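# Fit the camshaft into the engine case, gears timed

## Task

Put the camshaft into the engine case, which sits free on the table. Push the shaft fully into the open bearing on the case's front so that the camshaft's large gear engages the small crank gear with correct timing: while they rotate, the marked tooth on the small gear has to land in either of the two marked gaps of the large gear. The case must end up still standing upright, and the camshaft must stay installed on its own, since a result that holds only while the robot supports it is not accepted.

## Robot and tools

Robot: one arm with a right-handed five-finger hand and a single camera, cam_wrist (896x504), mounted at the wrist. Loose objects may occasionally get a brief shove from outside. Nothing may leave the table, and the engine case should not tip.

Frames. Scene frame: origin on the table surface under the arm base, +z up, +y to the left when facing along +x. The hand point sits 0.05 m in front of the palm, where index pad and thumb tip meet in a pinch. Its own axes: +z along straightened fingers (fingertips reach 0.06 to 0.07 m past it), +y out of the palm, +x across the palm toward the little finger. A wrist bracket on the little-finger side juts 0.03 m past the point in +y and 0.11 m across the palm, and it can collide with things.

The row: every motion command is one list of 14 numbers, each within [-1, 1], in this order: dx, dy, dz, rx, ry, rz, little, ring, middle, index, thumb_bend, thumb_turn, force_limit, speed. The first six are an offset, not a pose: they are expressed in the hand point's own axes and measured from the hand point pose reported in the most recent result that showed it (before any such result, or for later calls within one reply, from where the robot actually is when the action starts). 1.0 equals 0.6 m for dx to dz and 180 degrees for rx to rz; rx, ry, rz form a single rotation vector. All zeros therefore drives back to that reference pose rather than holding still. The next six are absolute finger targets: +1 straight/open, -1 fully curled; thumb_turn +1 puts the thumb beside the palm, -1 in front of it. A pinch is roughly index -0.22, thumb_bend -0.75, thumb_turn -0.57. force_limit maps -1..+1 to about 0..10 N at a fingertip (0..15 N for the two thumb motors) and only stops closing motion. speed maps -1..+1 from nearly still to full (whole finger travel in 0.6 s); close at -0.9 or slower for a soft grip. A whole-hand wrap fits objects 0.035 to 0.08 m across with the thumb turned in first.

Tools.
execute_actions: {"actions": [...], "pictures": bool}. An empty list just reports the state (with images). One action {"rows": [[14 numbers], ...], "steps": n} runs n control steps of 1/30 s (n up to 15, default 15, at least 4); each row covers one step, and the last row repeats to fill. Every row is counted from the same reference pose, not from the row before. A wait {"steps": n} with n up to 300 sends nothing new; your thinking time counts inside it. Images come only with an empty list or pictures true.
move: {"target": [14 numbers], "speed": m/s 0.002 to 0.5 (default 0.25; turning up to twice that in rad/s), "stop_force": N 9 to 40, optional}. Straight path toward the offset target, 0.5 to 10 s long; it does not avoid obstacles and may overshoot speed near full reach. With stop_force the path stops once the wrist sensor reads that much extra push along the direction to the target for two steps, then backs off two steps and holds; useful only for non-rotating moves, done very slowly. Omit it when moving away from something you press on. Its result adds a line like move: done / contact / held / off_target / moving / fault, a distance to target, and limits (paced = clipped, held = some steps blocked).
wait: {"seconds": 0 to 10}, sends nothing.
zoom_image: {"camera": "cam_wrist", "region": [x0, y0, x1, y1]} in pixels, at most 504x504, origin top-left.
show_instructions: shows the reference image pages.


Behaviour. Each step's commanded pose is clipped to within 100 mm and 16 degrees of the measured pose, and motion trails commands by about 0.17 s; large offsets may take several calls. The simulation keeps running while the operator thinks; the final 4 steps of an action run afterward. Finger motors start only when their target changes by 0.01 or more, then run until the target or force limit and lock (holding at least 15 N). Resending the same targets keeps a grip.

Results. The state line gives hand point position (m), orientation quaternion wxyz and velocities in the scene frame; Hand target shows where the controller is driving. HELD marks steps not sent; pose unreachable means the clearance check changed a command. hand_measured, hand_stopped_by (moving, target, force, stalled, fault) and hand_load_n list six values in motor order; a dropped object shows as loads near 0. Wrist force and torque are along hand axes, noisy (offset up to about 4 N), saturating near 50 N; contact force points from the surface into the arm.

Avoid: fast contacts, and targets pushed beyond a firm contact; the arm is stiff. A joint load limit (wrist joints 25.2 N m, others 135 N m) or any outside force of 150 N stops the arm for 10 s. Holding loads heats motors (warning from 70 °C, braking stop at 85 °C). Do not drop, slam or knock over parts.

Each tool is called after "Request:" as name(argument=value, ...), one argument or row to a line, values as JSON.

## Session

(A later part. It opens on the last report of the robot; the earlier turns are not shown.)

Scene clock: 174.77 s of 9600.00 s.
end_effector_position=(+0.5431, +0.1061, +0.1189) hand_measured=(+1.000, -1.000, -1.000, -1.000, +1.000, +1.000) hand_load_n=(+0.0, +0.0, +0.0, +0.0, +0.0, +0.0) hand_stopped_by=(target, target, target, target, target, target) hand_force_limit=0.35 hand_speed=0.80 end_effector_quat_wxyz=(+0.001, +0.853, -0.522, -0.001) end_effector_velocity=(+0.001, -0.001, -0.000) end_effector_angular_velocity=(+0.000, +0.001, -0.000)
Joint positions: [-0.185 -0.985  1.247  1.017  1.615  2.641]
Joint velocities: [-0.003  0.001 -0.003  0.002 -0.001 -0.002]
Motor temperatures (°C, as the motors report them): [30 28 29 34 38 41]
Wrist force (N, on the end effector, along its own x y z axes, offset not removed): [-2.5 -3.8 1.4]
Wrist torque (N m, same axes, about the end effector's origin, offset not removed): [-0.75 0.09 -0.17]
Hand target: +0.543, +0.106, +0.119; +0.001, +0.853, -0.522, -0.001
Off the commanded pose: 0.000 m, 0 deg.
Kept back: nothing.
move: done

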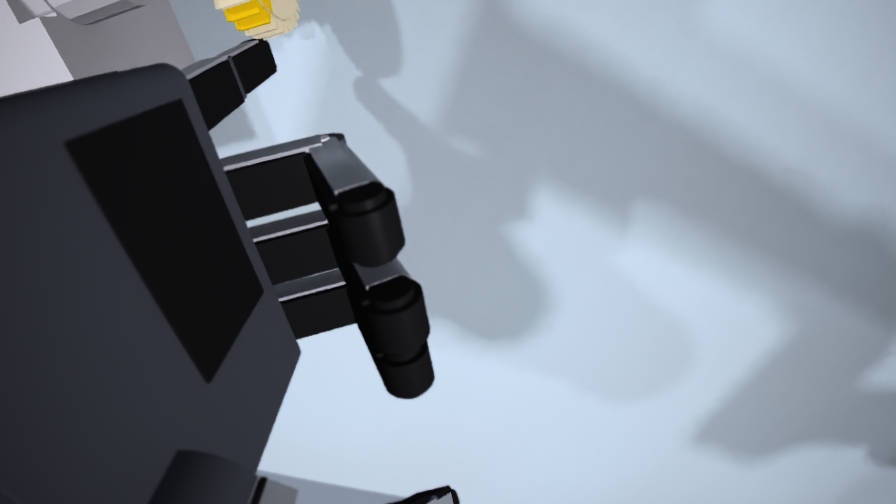

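Request:
move(
  target=[0,0,0.015,0,0,0,1,-1,-1,-1,1,1,0.35,0.8],
  speed=0.012,
)

Request:
move(
  target=[-0.01,0.09,0,0,0,0,1,-1,-1,-1,1,1,0.35,0.8],
  speed=0.15,
)

Request:
move(
  target=[0.215,0,-0.008,0.361,0,0,1,-1,-1,-1,1,1,0.35,0.8],
  speed=0.35,
)

Request:
zoom_image(
  camera="cam_wrist",
  region=[340,30,550,240],
)

Scene clock: 175.97 s of 9600.00 s.
end_effector_position=(+0.5431, +0.1061, +0.1100) hand_measured=(+1.000, -1.000, -1.000, -1.000, +1.000, +1.000) hand_load_n=(+0.0, +0.0, +0.0, +0.0, +0.0, +0.0) hand_stopped_by=(target, target, target, target, target, target) hand_force_limit=0.35 hand_speed=0.80 end_effector_quat_wxyz=(+0.001, +0.853, -0.522, -0.001) end_effector_velocity=(-0.000, -0.001, -0.002) end_effector_angular_velocity=(-0.000, +0.001, -0.001)
Joint positions: [-0.186 -0.974  1.251  1.002  1.614  2.64 ]
Joint velocities: [-0.001  0.003  0.001 -0.003 -0.    -0.   ]
Motor temperatures (°C, as the motors report them): [30 28 29 34 38 41]
Wrist force (N, on the end effector, along its own x y z axes, offset not removed): [-0.6 -1.4 -0.1]
Wrist torque (N m, same axes, about the end effector's origin, offset not removed): [-0.18 -0.16 0.01]
Hand target: +0.543, +0.106, +0.110; +0.001, +0.853, -0.522, -0.001
Off the commanded pose: 0.000 m, 0 deg.
Kept back: nothing.
move: done

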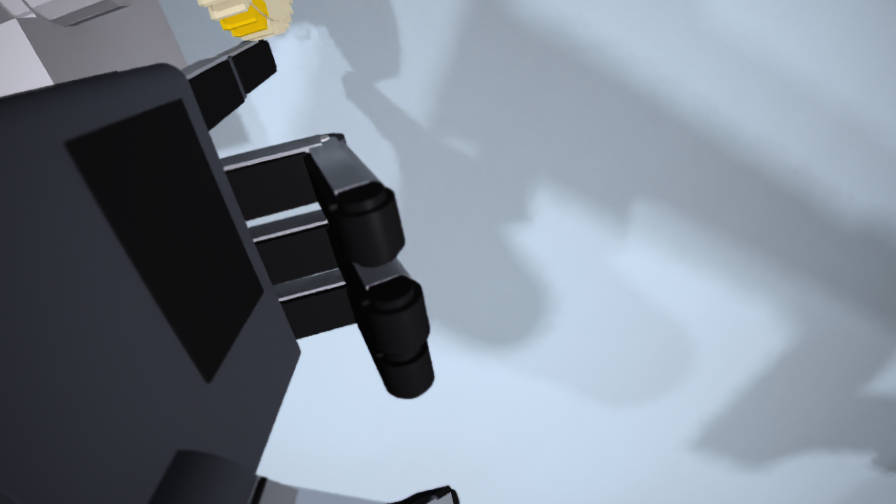

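Scene clock: 176.87 s of 9600.00 s.
end_effector_position=(+0.4924, +0.0869, +0.1100) hand_measured=(+1.000, -1.000, -1.000, -1.000, +1.000, +1.000) hand_load_n=(+0.0, +0.0, +0.0, +0.0, +0.0, +0.0) hand_stopped_by=(target, target, target, target, target, target) hand_force_limit=0.35 hand_speed=0.80 end_effector_quat_wxyz=(+0.001, +0.853, -0.522, -0.001) end_effector_velocity=(-0.002, -0.000, +0.000) end_effector_angular_velocity=(+0.001, +0.000, +0.001)
Joint positions: [-0.23  -1.086  1.465  0.898  1.602  2.598]
Joint velocities: [-0.001 -0.004  0.006 -0.002 -0.001 -0.002]
Motor temperatures (°C, as the motors report them): [30 28 29 34 38 41]
Wrist force (N, on the end effector, along its own x y z axes, offset not removed): [2.8 -1.1 0.0]
Wrist torque (N m, same axes, about the end effector's origin, offset not removed): [-0.03 -0.67 0.41]
Hand target: +0.492, +0.087, +0.110; +0.001, +0.853, -0.522, -0.001
Off the commanded pose: 0.000 m, 0 deg.
Kept back: nothing.
move: done

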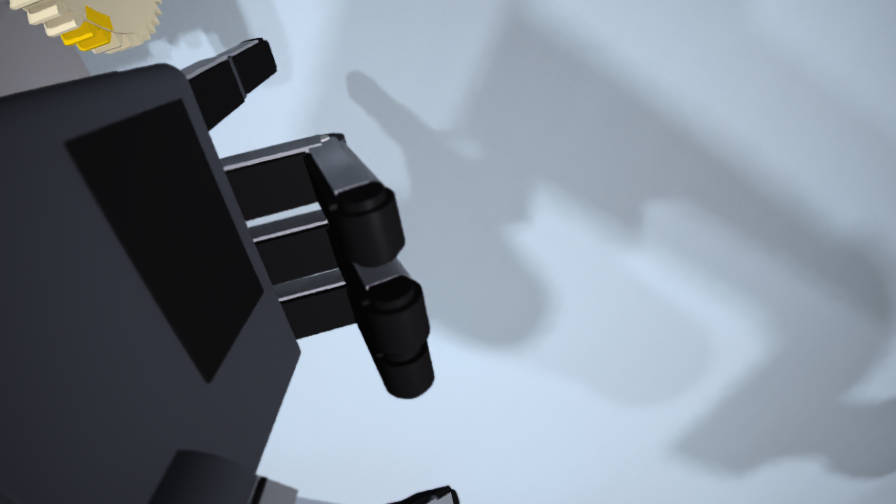

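Scene clock: 179.07 s of 9600.00 s.
end_effector_position=(+0.5512, -0.0276, +0.1143) hand_measured=(+1.000, -1.000, -1.000, -1.000, +1.000, +1.000) hand_load_n=(+0.0, +0.0, +0.0, +0.0, +0.0, +0.0) hand_stopped_by=(target, target, target, target, target, target) hand_force_limit=0.35 hand_speed=0.80 end_effector_quat_wxyz=(-0.458, +0.720, -0.441, +0.279) end_effector_velocity=(+0.001, -0.001, +0.000) end_effector_angular_velocity=(+0.002, -0.012, -0.006)
Joint positions: [-0.936 -1.39   2.075 -0.192  0.426  2.509]
Joint velocities: [-0.002 -0.006  0.01  -0.035 -0.003  0.027]
Motor temperatures (°C, as the motors report them): [30 28 29 34 38 41]
Wrist force (N, on the end effector, along its own x y z axes, offset not removed): [0.0 -2.5 2.4]
Wrist torque (N m, same axes, about the end effector's origin, offset not removed): [-0.49 -0.19 0.07]
Hand target: +0.551, -0.028, +0.114; -0.458, +0.720, -0.441, +0.279
Off the commanded pose: 0.001 m, 0 deg.
Kept back: nothing.
move: done

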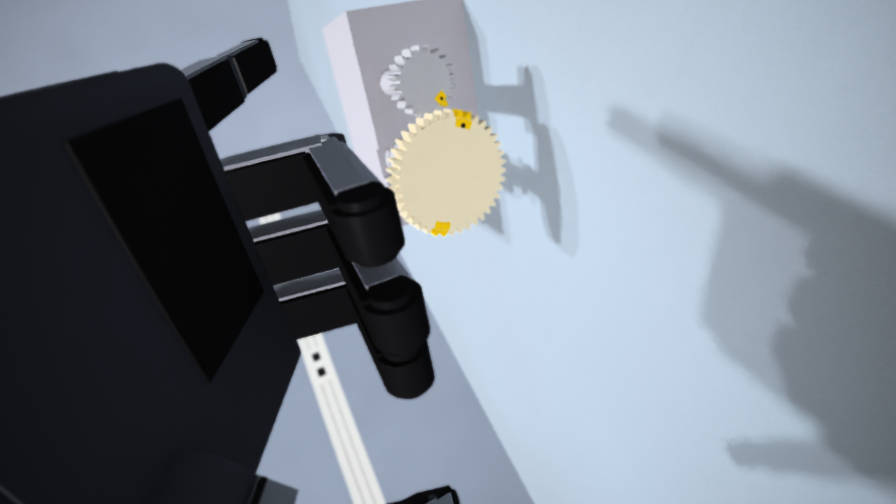

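Region (340, 30, 550, 240) of cam_wrist's 896x504 image, scaled by 2.400, with more detail than that image has.

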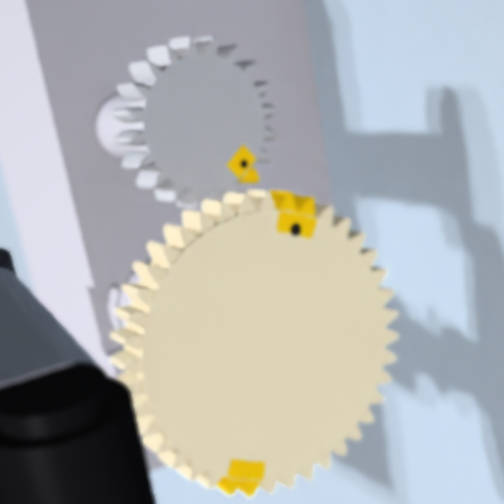

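Request:
move(
  target=[-0.215,0,0,-0.361,0,0,1,-1,-1,-1,1,1,0.35,0.8],
  speed=0.35,
)

Request:
move(
  target=[0,-0.09,-0.0095,0,0,0,1,-1,-1,-1,1,1,0.35,0.8],
  speed=0.15,
)

Request:
move(
  target=[0.0105,0,0,0,0,0,1,-1,-1,-1,1,1,0.35,0.8],
  speed=0.012,
  stop_force=9,
)

Request:
zoom_image(
  camera="cam_wrist",
  region=[190,0,330,70],
)

Request:
move(
  target=[0.0005,0,0.008,0,0,0,1,-1,-1,-1,1,1,0.35,0.8],
  speed=0.008,
)

Request:
zoom_image(
  camera="cam_wrist",
  region=[190,0,330,70],
)

Scene clock: 181.57 s of 9600.00 s.
end_effector_position=(+0.4923, +0.0869, +0.1148) hand_measured=(+1.000, -1.000, -1.000, -1.000, +1.000, +1.000) hand_load_n=(+0.0, +0.0, +0.0, +0.0, +0.0, +0.0) hand_stopped_by=(target, target, target, target, target, target) hand_force_limit=0.35 hand_speed=0.80 end_effector_quat_wxyz=(+0.001, +0.853, -0.522, -0.001) end_effector_velocity=(-0.000, +0.001, +0.000) end_effector_angular_velocity=(-0.003, +0.007, +0.000)
Joint positions: [-0.229 -1.093  1.463  0.907  1.602  2.597]
Joint velocities: [ 0.003  0.005 -0.007  0.008  0.004  0.003]
Motor temperatures (°C, as the motors report them): [30 28 29 34 38 41]
Wrist force (N, on the end effector, along its own x y z axes, offset not removed): [0.8 -5.2 -0.7]
Wrist torque (N m, same axes, about the end effector's origin, offset not removed): [-0.88 -0.21 0.00]
Hand target: +0.492, +0.087, +0.115; +0.001, +0.853, -0.522, -0.001
Off the commanded pose: 0.001 m, 0 deg.
Kept back: nothing.
move: done

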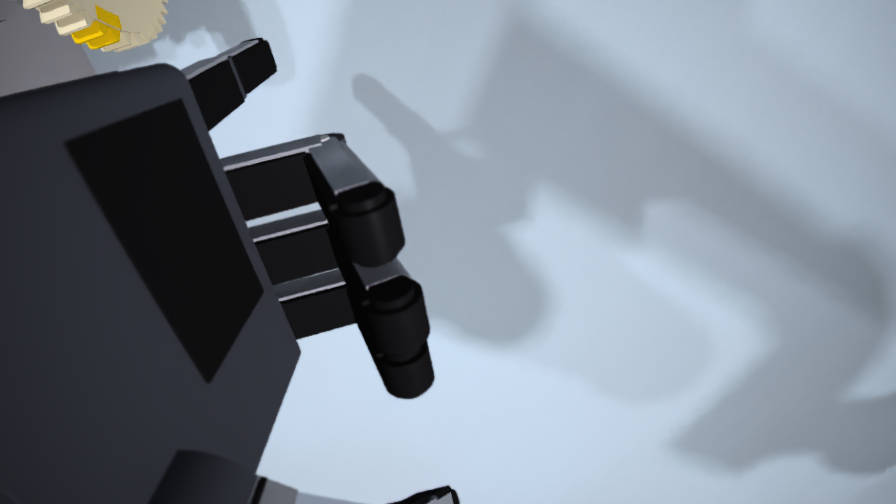

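Scene clock: 182.47 s of 9600.00 s.
end_effector_position=(+0.5402, +0.1114, +0.1205) hand_measured=(+1.000, -1.000, -1.000, -1.000, +1.000, +1.000) hand_load_n=(+0.0, +0.0, +0.0, +0.0, +0.0, +0.0) hand_stopped_by=(target, target, target, target, target, target) hand_force_limit=0.35 hand_speed=0.80 end_effector_quat_wxyz=(+0.001, +0.853, -0.522, -0.001) end_effector_velocity=(+0.001, +0.001, +0.001) end_effector_angular_velocity=(-0.000, +0.000, +0.001)
Joint positions: [-0.175 -0.99   1.253  1.016  1.618  2.65 ]
Joint velocities: [ 0.002  0.003 -0.008  0.005  0.001  0.001]
Motor temperatures (°C, as the motors report them): [30 28 29 34 38 41]
Wrist force (N, on the end effector, along its own x y z axes, offset not removed): [0.4 -0.9 1.3]
Wrist torque (N m, same axes, about the end effector's origin, offset not removed): [-0.18 -0.09 0.18]
Hand target: +0.540, +0.111, +0.121; +0.001, +0.853, -0.522, -0.001
Off the commanded pose: 0.000 m, 0 deg.
Kept back: nothing.
move: done

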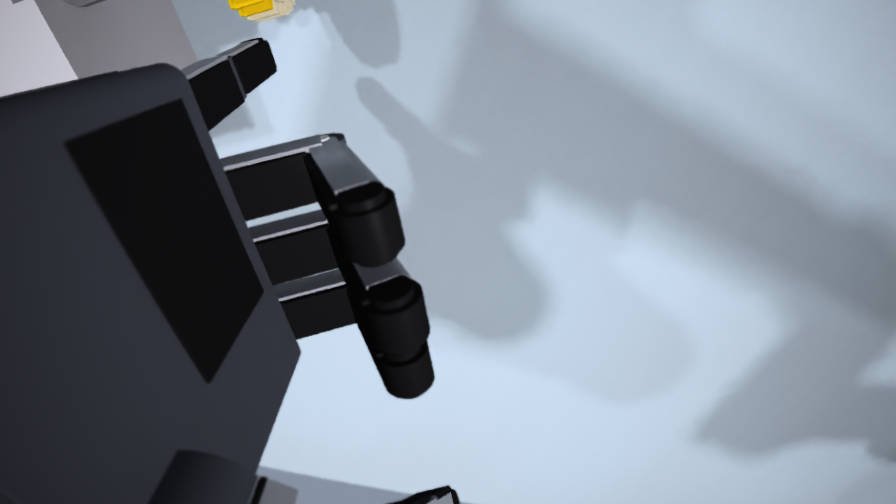

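Scene clock: 183.20 s of 9600.00 s.
end_effector_position=(+0.5430, +0.1060, +0.1205) hand_measured=(+1.000, -1.000, -1.000, -1.000, +1.000, +1.000) hand_load_n=(+0.0, +0.0, +0.0, +0.0, +0.0, +0.0) hand_stopped_by=(target, target, target, target, target, target) hand_force_limit=0.35 hand_speed=0.80 end_effector_quat_wxyz=(+0.001, +0.853, -0.522, -0.001) end_effector_velocity=(+0.001, -0.001, +0.001) end_effector_angular_velocity=(+0.001, -0.001, +0.002)
Joint positions: [-0.185 -0.987  1.246  1.02   1.615  2.64 ]
Joint velocities: [-0.002 -0.    -0.002  0.001 -0.001 -0.004]
Motor temperatures (°C, as the motors report them): [30 28 29 34 38 41]
Wrist force (N, on the end effector, along its own x y z axes, offset not removed): [1.9 0.3 0.6]
Wrist torque (N m, same axes, about the end effector's origin, offset not removed): [-0.05 -0.63 0.41]
Hand target: +0.543, +0.106, +0.120; +0.001, +0.853, -0.522, -0.001
Off the commanded pose: 0.000 m, 0 deg.
Kept back: nothing.
move: done

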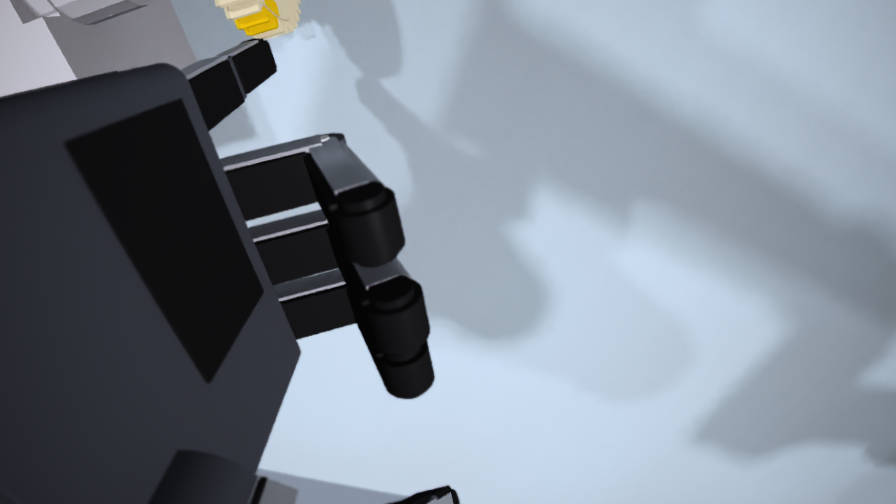

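Region (190, 0, 330, 70) of cam_wrist's 896x504 image, scaled by 3.600, with more detail than that image has.

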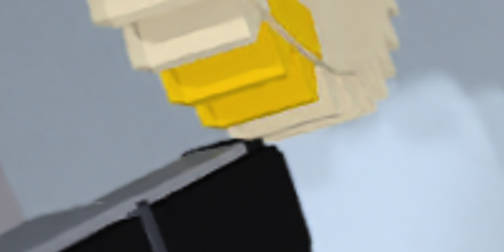

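Scene clock: 184.03 s of 9600.00 s.
end_effector_position=(+0.5431, +0.1057, +0.1158) hand_measured=(+1.000, -1.000, -1.000, -1.000, +1.000, +1.000) hand_load_n=(+0.0, +0.0, +0.0, +0.0, +0.0, +0.0) hand_stopped_by=(target, target, target, target, target, target) hand_force_limit=0.35 hand_speed=0.80 end_effector_quat_wxyz=(+0.001, +0.853, -0.522, -0.001) end_effector_velocity=(+0.001, -0.001, -0.001) end_effector_angular_velocity=(-0.000, -0.002, +0.001)
Joint positions: [-0.186 -0.981  1.248  1.012  1.614  2.639]
Joint velocities: [-0.001  0.001  0.    -0.003  0.    -0.002]
Motor temperatures (°C, as the motors report them): [30 28 29 34 38 41]
Wrist force (N, on the end effector, along its own x y z axes, offset not removed): [-7.4 -3.6 1.9]
Wrist torque (N m, same axes, about the end effector's origin, offset not removed): [-0.68 -0.38 -0.27]
Hand target: +0.543, +0.106, +0.116; +0.001, +0.853, -0.522, -0.001
Off the commanded pose: 0.000 m, 0 deg.
Kept back: nothing.
move: done

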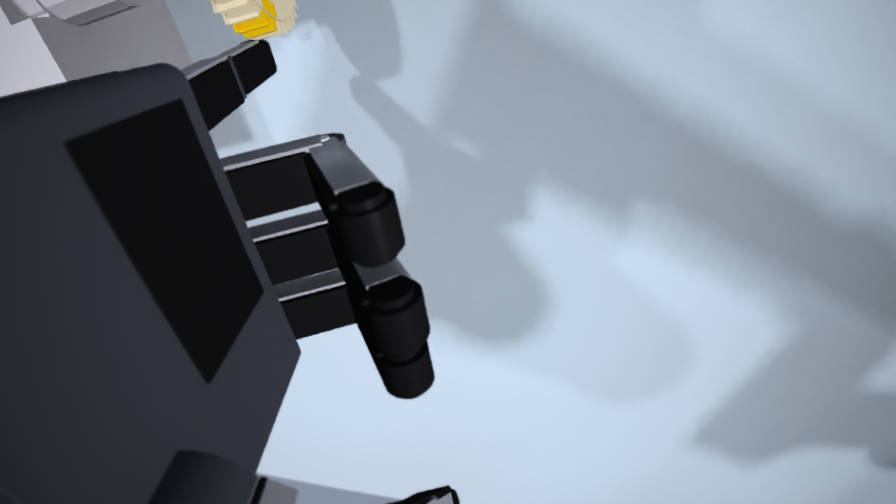

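Region (190, 0, 330, 70) of cam_wrist's 896x504 image, scaled by 3.600, with more detail than that image has.

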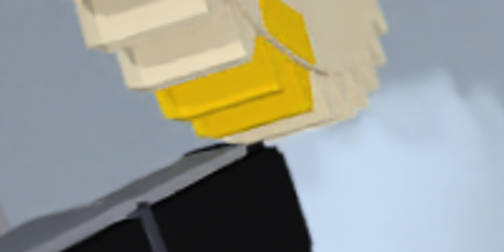

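Request:
move(
  target=[-0.0003,0,0.003,0,0,0,1,-1,-1,-1,1,1,0.35,0.8],
  speed=0.008,
)

Request:
move(
  target=[-0.01,0.09,0,0,0,0,1,-1,-1,-1,1,1,0.35,0.8],
  speed=0.15,
)

Request:
move(
  target=[0.215,0,-0.001,0.361,0,0,1,-1,-1,-1,1,1,0.35,0.8],
  speed=0.35,
)

Request:
zoom_image(
  camera="cam_wrist",
  region=[340,30,550,240],
)

Scene clock: 184.97 s of 9600.00 s.
end_effector_position=(+0.5431, +0.1058, +0.1140) hand_measured=(+1.000, -1.000, -1.000, -1.000, +1.000, +1.000) hand_load_n=(+0.0, +0.0, +0.0, +0.0, +0.0, +0.0) hand_stopped_by=(target, target, target, target, target, target) hand_force_limit=0.35 hand_speed=0.80 end_effector_quat_wxyz=(+0.001, +0.853, -0.522, -0.001) end_effector_velocity=(+0.001, +0.000, -0.001) end_effector_angular_velocity=(-0.000, -0.001, -0.000)
Joint positions: [-0.186 -0.979  1.249  1.009  1.614  2.639]
Joint velocities: [-0.     0.002 -0.001 -0.002  0.     0.   ]
Motor temperatures (°C, as the motors report them): [30 28 29 34 38 41]
Wrist force (N, on the end effector, along its own x y z axes, offset not removed): [-3.1 -2.0 -0.6]
Wrist torque (N m, same axes, about the end effector's origin, offset not removed): [-0.43 -0.36 -0.06]
Hand target: +0.543, +0.106, +0.114; +0.001, +0.853, -0.522, -0.001
Off the commanded pose: 0.000 m, 0 deg.
Kept back: nothing.
move: done

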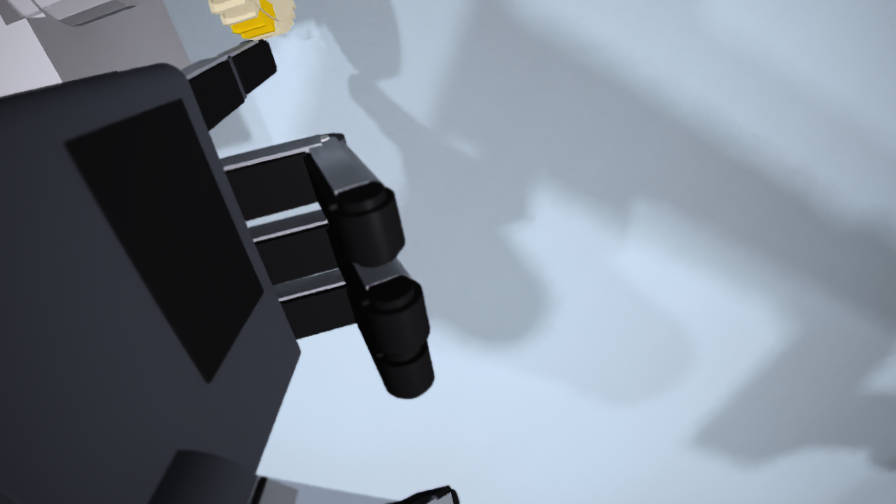

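Scene clock: 185.87 s of 9600.00 s.
end_effector_position=(+0.4924, +0.0866, +0.1140) hand_measured=(+1.000, -1.000, -1.000, -1.000, +1.000, +1.000) hand_load_n=(+0.0, +0.0, +0.0, +0.0, +0.0, +0.0) hand_stopped_by=(target, target, target, target, target, target) hand_force_limit=0.35 hand_speed=0.80 end_effector_quat_wxyz=(+0.001, +0.853, -0.522, -0.001) end_effector_velocity=(-0.001, -0.001, -0.000) end_effector_angular_velocity=(-0.000, -0.000, -0.002)
Joint positions: [-0.23  -1.091  1.463  0.906  1.602  2.597]
Joint velocities: [-0.003 -0.003  0.006 -0.003 -0.001 -0.001]
Motor temperatures (°C, as the motors report them): [30 28 29 34 38 41]
Wrist force (N, on the end effector, along its own x y z axes, offset not removed): [4.5 -3.2 -0.3]
Wrist torque (N m, same axes, about the end effector's origin, offset not removed): [-0.46 -0.75 0.32]
Hand target: +0.492, +0.087, +0.114; +0.001, +0.853, -0.522, -0.001
Off the commanded pose: 0.000 m, 0 deg.
Kept back: nothing.
move: done

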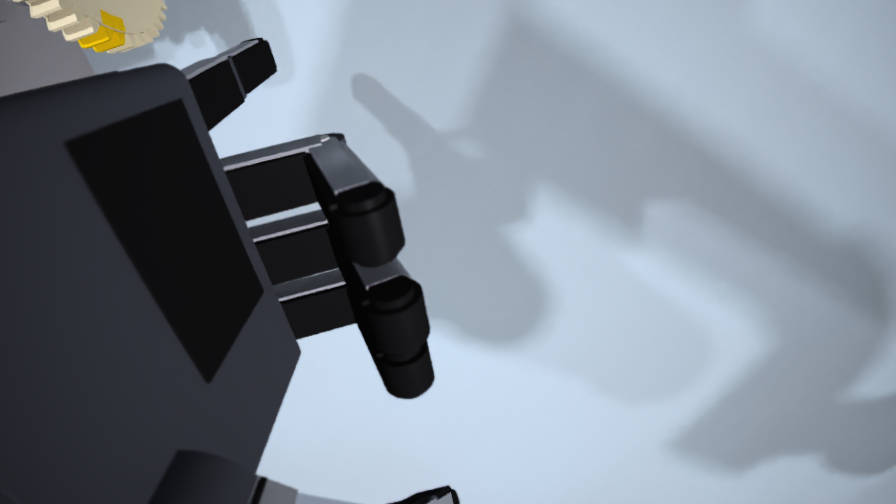

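Scene clock: 188.07 s of 9600.00 s.
end_effector_position=(+0.5513, -0.0279, +0.1141) hand_measured=(+1.000, -1.000, -1.000, -1.000, +1.000, +1.000) hand_load_n=(+0.0, +0.0, +0.0, +0.0, +0.0, +0.0) hand_stopped_by=(target, target, target, target, target, target) hand_force_limit=0.35 hand_speed=0.80 end_effector_quat_wxyz=(-0.458, +0.720, -0.441, +0.278) end_effector_velocity=(+0.001, -0.001, -0.000) end_effector_angular_velocity=(+0.002, -0.011, -0.008)
Joint positions: [-0.937 -1.389  2.074 -0.19   0.425  2.507]
Joint velocities: [-0.003 -0.006  0.011 -0.036 -0.003  0.027]
Motor temperatures (°C, as the motors report them): [30 28 29 34 38 41]
Wrist force (N, on the end effector, along its own x y z axes, offset not removed): [3.3 -2.8 1.5]
Wrist torque (N m, same axes, about the end effector's origin, offset not removed): [-0.61 -0.58 0.29]
Hand target: +0.551, -0.028, +0.114; -0.458, +0.720, -0.441, +0.279
Off the commanded pose: 0.001 m, 0 deg.
Kept back: nothing.
move: done

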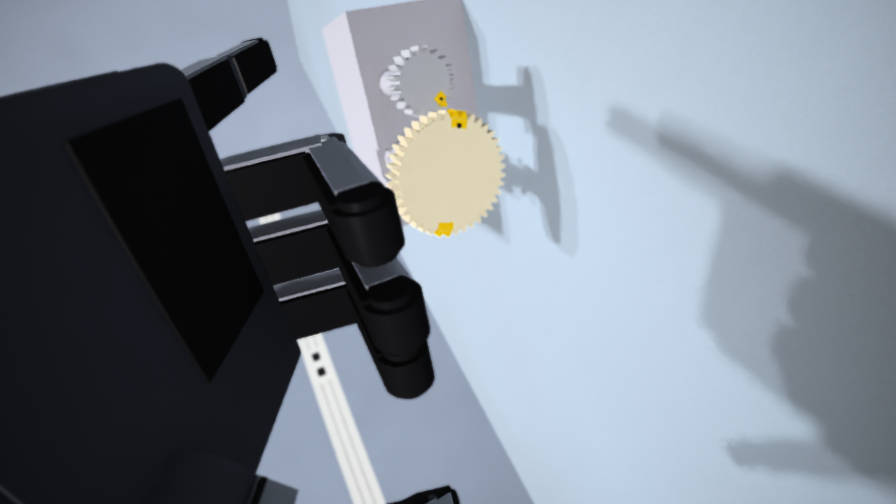

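Region (340, 30, 550, 240) of cam_wrist's 896x504 image, scaled by 2.400, with more detail than that image has.

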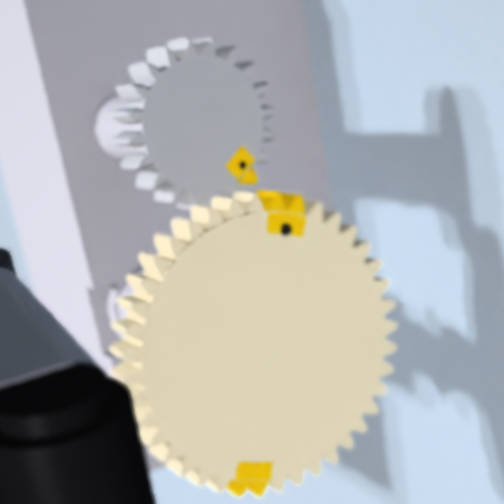

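Request:
move(
  target=[-0.048,0,0,-0.361,0,0,-1,1,1,1,1,1,0.35,0.8],
  speed=0.35,
)

Request:
move(
  target=[0,-0.055,0.023,0,0,0,-1,1,1,1,1,1,0.35,0.8],
  speed=0.08,
)

Request:
move(
  target=[0,-0.04,0,0,0,0,-1,1,1,1,1,1,0.35,0.8],
  speed=0.006,
  stop_force=9,
)

Scene clock: 190.63 s of 9600.00 s.
end_effector_position=(+0.5380, -0.0025, +0.1145) hand_measured=(-1.000, +1.000, +1.000, +1.000, +1.000, +1.000) hand_load_n=(+0.0, +0.0, +0.0, +0.0, +0.0, +0.0) hand_stopped_by=(target, target, target, target, target, target) hand_force_limit=0.35 hand_speed=0.80 end_effector_quat_wxyz=(+0.001, +0.853, -0.522, -0.001) end_effector_velocity=(+0.001, +0.001, +0.001) end_effector_angular_velocity=(-0.002, +0.005, +0.002)
Joint positions: [-0.398 -1.029  1.318  0.989  1.553  2.435]
Joint velocities: [ 0.004  0.005 -0.009  0.008  0.005  0.002]
Motor temperatures (°C, as the motors report them): [30 28 29 34 38 41]
Wrist force (N, on the end effector, along its own x y z axes, offset not removed): [3.2 -3.4 2.0]
Wrist torque (N m, same axes, about the end effector's origin, offset not removed): [-0.66 -0.45 0.44]
Hand target: +0.538, -0.002, +0.115; +0.001, +0.853, -0.522, -0.001
Off the commanded pose: 0.000 m, 0 deg.
Kept back: nothing.
move: done

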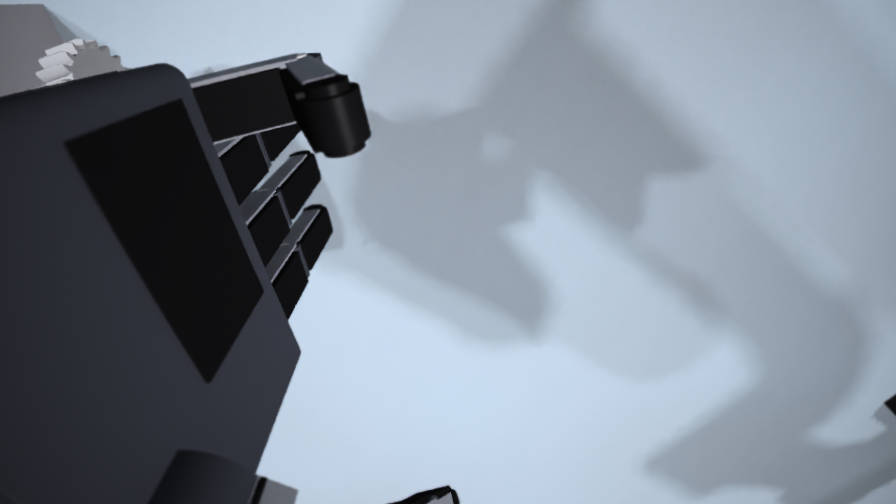

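Scene clock: 191.50 s of 9600.00 s.
end_effector_position=(+0.5672, +0.0125, +0.1007) hand_measured=(-1.000, +1.000, +1.000, +1.000, +1.000, +1.000) hand_load_n=(+0.0, +0.0, +0.0, +0.0, +0.0, +0.0) hand_stopped_by=(target, target, target, target, target, target) hand_force_limit=0.35 hand_speed=0.80 end_effector_quat_wxyz=(+0.001, +0.853, -0.522, -0.001) end_effector_velocity=(+0.001, +0.000, -0.000) end_effector_angular_velocity=(-0.000, +0.001, -0.001)
Joint positions: [-0.357 -0.946  1.197  1.026  1.565  2.474]
Joint velocities: [ 0.001  0.004 -0.006  0.003  0.001  0.002]
Motor temperatures (°C, as the motors report them): [30 28 29 34 38 41]
Wrist force (N, on the end effector, along its own x y z axes, offset not removed): [1.1 -1.2 -1.1]
Wrist torque (N m, same axes, about the end effector's origin, offset not removed): [-0.17 -0.16 0.24]
Hand target: +0.567, +0.013, +0.101; +0.001, +0.853, -0.522, -0.001
Off the commanded pose: 0.000 m, 0 deg.
Kept back: nothing.
move: done

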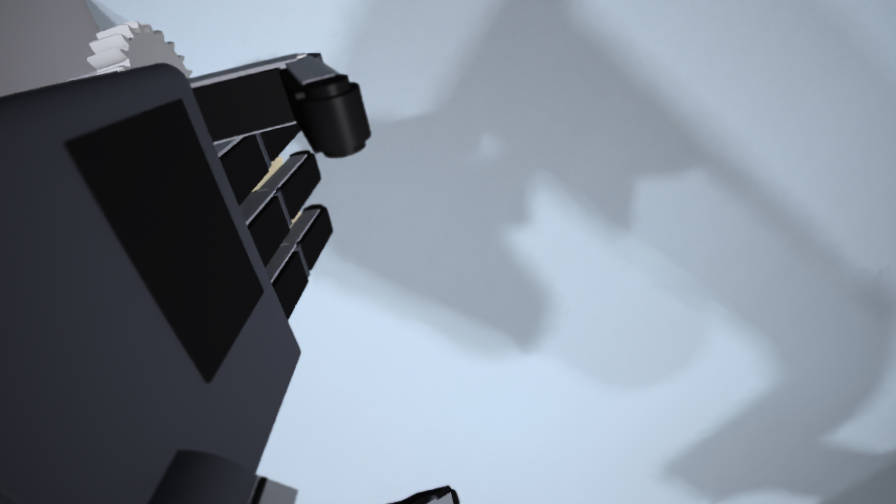

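Scene clock: 194.60 s of 9600.00 s.
end_effector_position=(+0.5816, +0.0202, +0.1006) hand_measured=(-1.000, +1.000, +1.000, +1.000, +1.000, +1.000) hand_load_n=(+0.0, +0.0, +0.0, -1.5, +0.0, +0.0) hand_stopped_by=(target, target, target, target, target, target) hand_force_limit=0.35 hand_speed=0.80 end_effector_quat_wxyz=(+0.001, +0.853, -0.521, -0.001) end_effector_velocity=(-0.002, -0.002, -0.000) end_effector_angular_velocity=(+0.000, +0.000, -0.001)
Joint positions: [-0.338 -0.911  1.129  1.059  1.57   2.492]
Joint velocities: [-0.004 -0.004  0.008 -0.004 -0.001 -0.003]
Motor temperatures (°C, as the motors report them): [30 28 29 34 38 41]
Wrist force (N, on the end effector, along its own x y z axes, offset not removed): [2.7 3.3 -3.3]
Wrist torque (N m, same axes, about the end effector's origin, offset not removed): [-0.01 -0.51 0.26]
Hand target: +0.582, +0.020, +0.101; +0.001, +0.853, -0.521, -0.001
Off the commanded pose: 0.008 m, 0 deg.
Kept back: nothing.
move: contact

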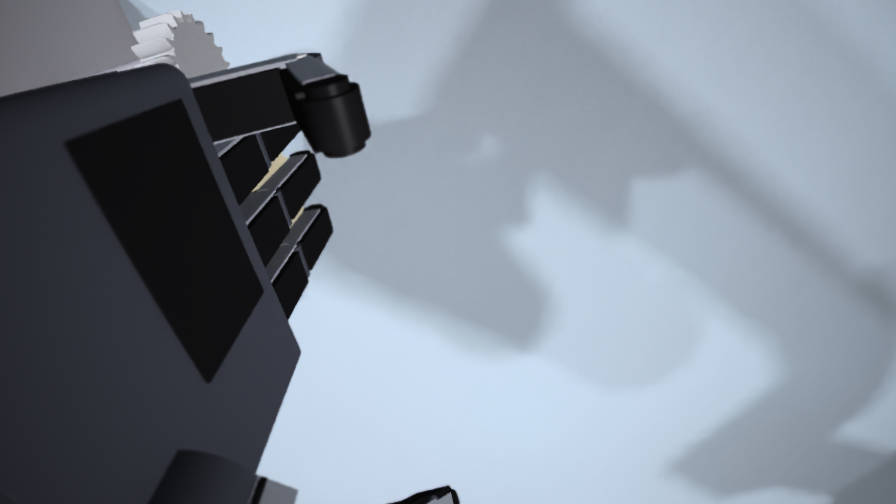

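Request:
move(
  target=[0,-0.013,-0.002,0,0,0,-1,1,1,1,1,1,0.35,0.8],
  speed=0.005,
  stop_force=9,
)

Scene clock: 195.37 s of 9600.00 s.
end_effector_position=(+0.5822, +0.0204, +0.1008) hand_measured=(-1.000, +1.000, +1.000, +1.000, +1.000, +1.000) hand_load_n=(+0.0, +0.0, +0.0, -1.5, +0.0, +0.0) hand_stopped_by=(target, target, target, target, target, target) hand_force_limit=0.35 hand_speed=0.80 end_effector_quat_wxyz=(+0.001, +0.853, -0.521, -0.001) end_effector_velocity=(-0.001, -0.001, -0.000) end_effector_angular_velocity=(+0.000, -0.003, +0.001)
Joint positions: [-0.338 -0.909  1.126  1.061  1.57   2.493]
Joint velocities: [-0.002 -0.005  0.008 -0.006 -0.001 -0.003]
Motor temperatures (°C, as the motors report them): [30 28 29 34 38 41]
Wrist force (N, on the end effector, along its own x y z axes, offset not removed): [-1.3 3.1 -2.3]
Wrist torque (N m, same axes, about the end effector's origin, offset not removed): [-0.28 -0.02 0.03]
Hand target: +0.582, +0.020, +0.101; +0.001, +0.853, -0.522, -0.001
Off the commanded pose: 0.007 m, 0 deg.
Kept back: nothing.
move: contact

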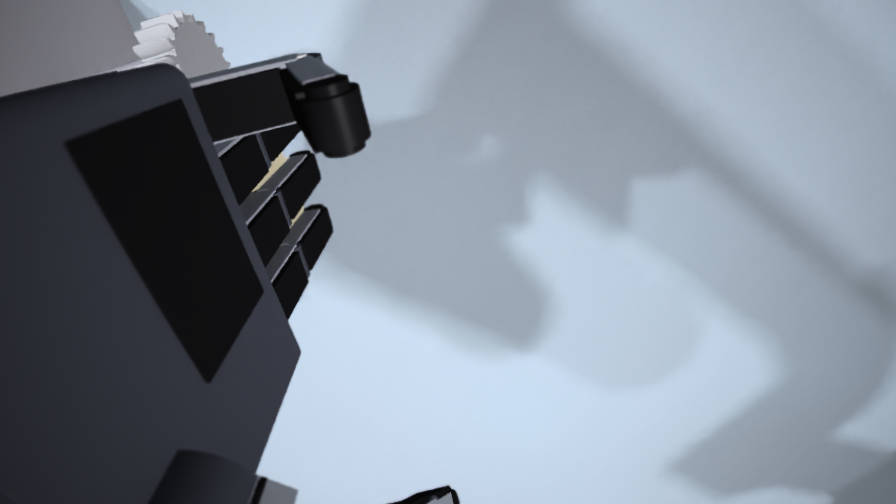

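Stopped; backing off to inspect.

Request:
move(
  target=[0,0.07,-0.024,0,0,0,-1,1,1,1,1,1,0.35,0.8],
  speed=0.15,
)

Request:
move(
  target=[0.048,0.01,0,0.361,0,0,-1,-1,-1,-1,1,1,0.35,0.8],
  speed=0.35,
)

Request:
zoom_image(
  camera="cam_wrist",
  region=[330,30,540,240],
)

Scene clock: 196.47 s of 9600.00 s.
end_effector_position=(+0.5450, +0.0013, +0.1152) hand_measured=(-1.000, +1.000, +1.000, +1.000, +1.000, +1.000) hand_load_n=(+0.0, +0.0, +0.0, +0.0, +0.0, +0.0) hand_stopped_by=(target, target, target, target, target, target) hand_force_limit=0.35 hand_speed=0.80 end_effector_quat_wxyz=(+0.001, +0.853, -0.521, -0.001) end_effector_velocity=(-0.001, -0.001, +0.001) end_effector_angular_velocity=(-0.000, -0.002, -0.000)
Joint positions: [-0.388 -1.015  1.288  1.004  1.556  2.445]
Joint velocities: [-0.003 -0.005  0.006 -0.003 -0.001 -0.002]
Motor temperatures (°C, as the motors report them): [30 28 29 34 38 41]
Wrist force (N, on the end effector, along its own x y z axes, offset not removed): [3.7 -3.3 0.1]
Wrist torque (N m, same axes, about the end effector's origin, offset not removed): [-0.42 -0.58 0.21]
Hand target: +0.545, +0.001, +0.115; +0.001, +0.853, -0.521, -0.001
Off the commanded pose: 0.000 m, 0 deg.
Kept back: nothing.
move: done

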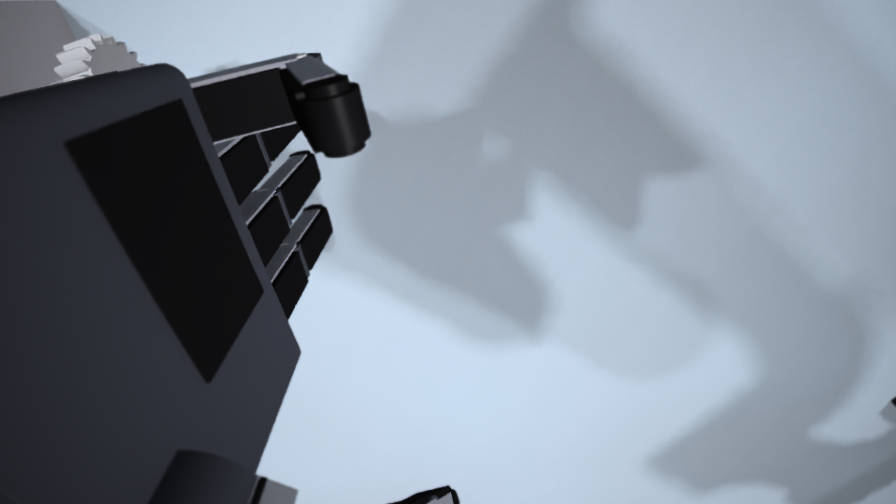

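Scene clock: 198.70 s of 9600.00 s.
end_effector_position=(+0.5529, -0.0269, +0.1148) hand_measured=(-1.000, -1.000, -1.000, -1.000, +1.000, +1.000) hand_load_n=(+0.0, +0.0, +0.0, +0.0, +0.0, +0.0) hand_stopped_by=(target, target, target, target, target, target) hand_force_limit=0.35 hand_speed=0.80 end_effector_quat_wxyz=(-0.458, +0.720, -0.441, +0.278) end_effector_velocity=(+0.000, -0.000, -0.000) end_effector_angular_velocity=(+0.002, -0.008, -0.006)
Joint positions: [-0.932 -1.39   2.07  -0.189  0.429  2.511]
Joint velocities: [-0.001 -0.004  0.01  -0.029 -0.001  0.022]
Motor temperatures (°C, as the motors report them): [30 28 29 34 38 41]
Wrist force (N, on the end effector, along its own x y z axes, offset not removed): [1.2 -1.9 0.5]
Wrist torque (N m, same axes, about the end effector's origin, offset not removed): [-0.39 -0.23 0.26]
Hand target: +0.553, -0.027, +0.115; -0.458, +0.720, -0.441, +0.278
Off the commanded pose: 0.000 m, 0 deg.
Kept back: nothing.
move: done

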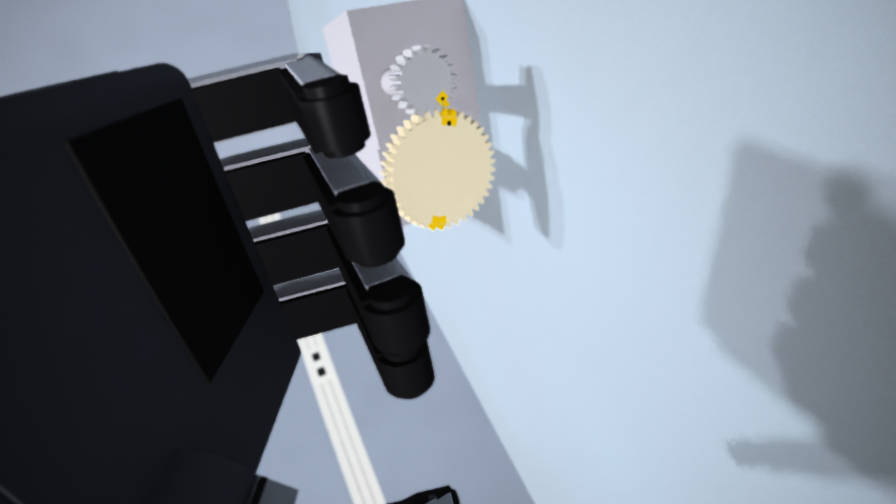

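Region (330, 30, 540, 240) of cam_wrist's 896x504 image, scaled by 2.400, with more detail than that image has.

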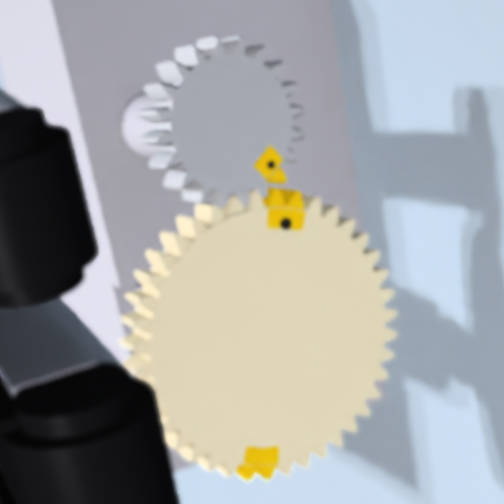

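Request:
zoom_image(
  camera="cam_wrist",
  region=[400,75,480,145],
)

Request:
move(
  target=[0,-0.17,0.06,0,0,0,-1,-1,-1,-1,1,1,0.35,0.8],
  speed=0.25,
)

Region (400, 75, 480, 145) of cam_wrist's 896x504 image, scaled by 6.300, with more detail than that image has; it fills the top 441 rows of this view, and the rest is white.

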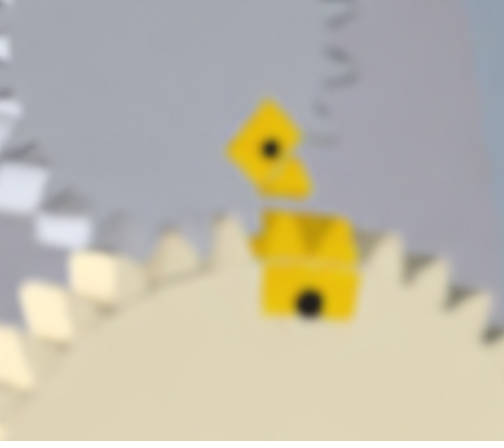

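Scene clock: 199.90 s of 9600.00 s.
end_effector_position=(+0.6204, +0.0077, +0.1918) hand_measured=(-1.000, -1.000, -1.000, -1.000, +1.000, +1.000) hand_load_n=(+0.0, +0.0, +0.0, +0.0, +0.0, +0.0) hand_stopped_by=(target, target, target, target, target, target) hand_force_limit=0.35 hand_speed=0.80 end_effector_quat_wxyz=(-0.458, +0.720, -0.441, +0.278) end_effector_velocity=(+0.001, +0.001, +0.000) end_effector_angular_velocity=(-0.001, +0.002, +0.002)
Joint positions: [-0.768 -1.476  1.884 -0.04   0.578  2.652]
Joint velocities: [ 0.004  0.003 -0.006  0.006  0.003 -0.003]
Motor temperatures (°C, as the motors report them): [30 28 29 34 38 41]
Wrist force (N, on the end effector, along its own x y z axes, offset not removed): [2.2 0.5 1.7]
Wrist torque (N m, same axes, about the end effector's origin, offset not removed): [-0.13 -0.45 0.30]
Hand target: +0.620, +0.008, +0.192; -0.458, +0.720, -0.441, +0.278
Off the commanded pose: 0.000 m, 0 deg.
Kept back: nothing.
move: done

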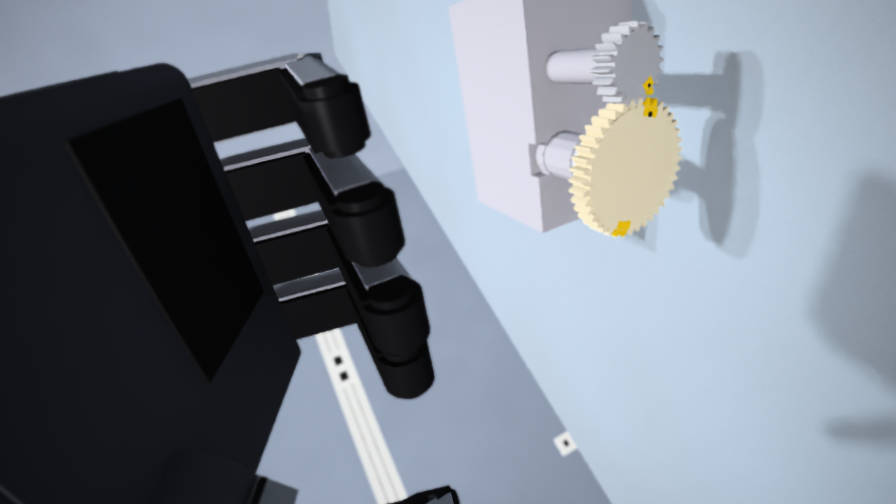

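Request:
zoom_image(
  camera="cam_wrist",
  region=[510,10,710,210],
)

Region (510, 10, 710, 210) of cam_wrist's 896x504 image, scaled by 2.520, with more detail than that image has.

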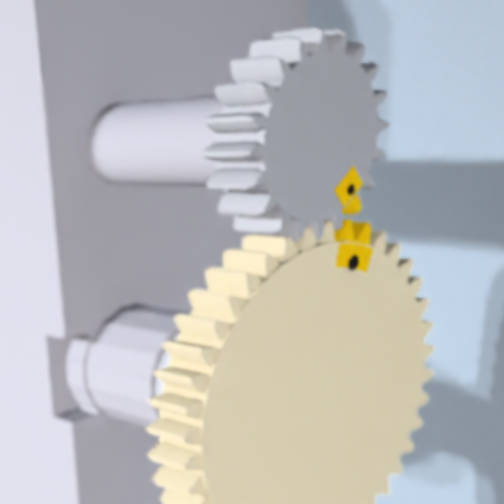

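Request:
move(
  target=[0.02,-0.07,0.14,-0.361,0,0,-1,-1,-1,-1,1,1,0.35,0.8],
  speed=0.35,
)

Scene clock: 202.67 s of 9600.00 s.
end_effector_position=(+0.7077, +0.0399, +0.1943) hand_measured=(-1.000, -1.000, -1.000, -1.000, +1.000, +1.000) hand_load_n=(+0.0, +0.0, +0.0, +0.0, +0.0, +0.0) hand_stopped_by=(target, target, target, target, target, target) hand_force_limit=0.35 hand_speed=0.80 end_effector_quat_wxyz=(-0.017, +0.853, -0.521, +0.024) end_effector_velocity=(+0.001, -0.002, +0.001) end_effector_angular_velocity=(-0.000, -0.005, -0.002)
Joint positions: [-0.279 -0.502  0.037  1.682  1.575  2.549]
Joint velocities: [-0.004  0.006 -0.019  0.007 -0.002 -0.001]
Motor temperatures (°C, as the motors report them): [30 28 29 34 38 41]
Wrist force (N, on the end effector, along its own x y z axes, offset not removed): [-1.4 -3.1 2.1]
Wrist torque (N m, same axes, about the end effector's origin, offset not removed): [-0.53 0.01 0.01]
Hand target: +0.708, +0.040, +0.194; -0.018, +0.853, -0.522, +0.024
Off the commanded pose: 0.002 m, 4 deg.
elbow stopped short: the move would have taken joint 3 (elbow) straighter than the controller allows; a more bent joint 3 avoids this.
Kept back: nothing.
move: off_target

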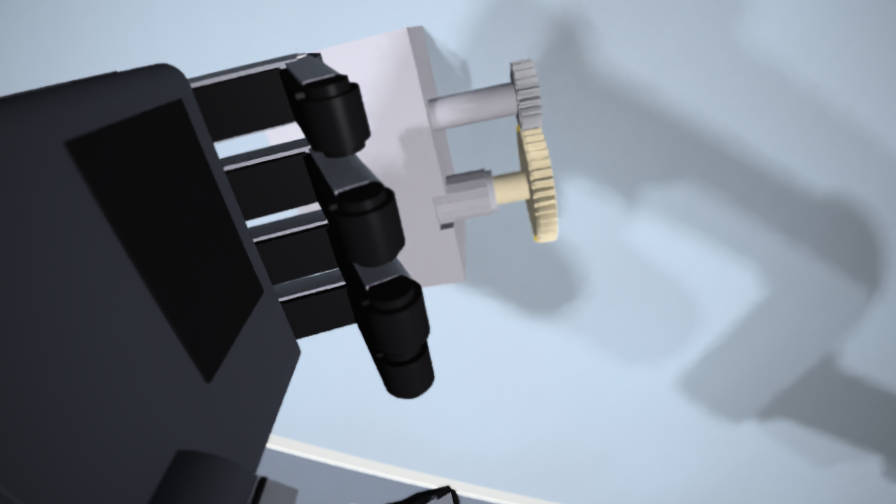

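Request:
zoom_image(
  camera="cam_wrist",
  region=[410,50,590,250],
)

Region (410, 50, 590, 250) of cam_wrist's 896x504 image, scaled by 2.520, with more detail than that image has; it fills the left 454 columns of this view, and the rest is white.

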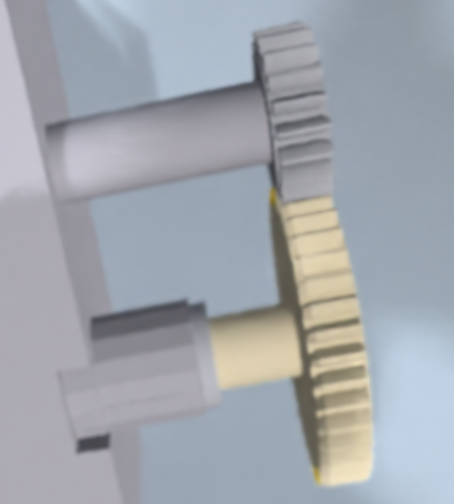

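Request:
finished_scene(
  scene=2,
)

The scene is finished: the task was done.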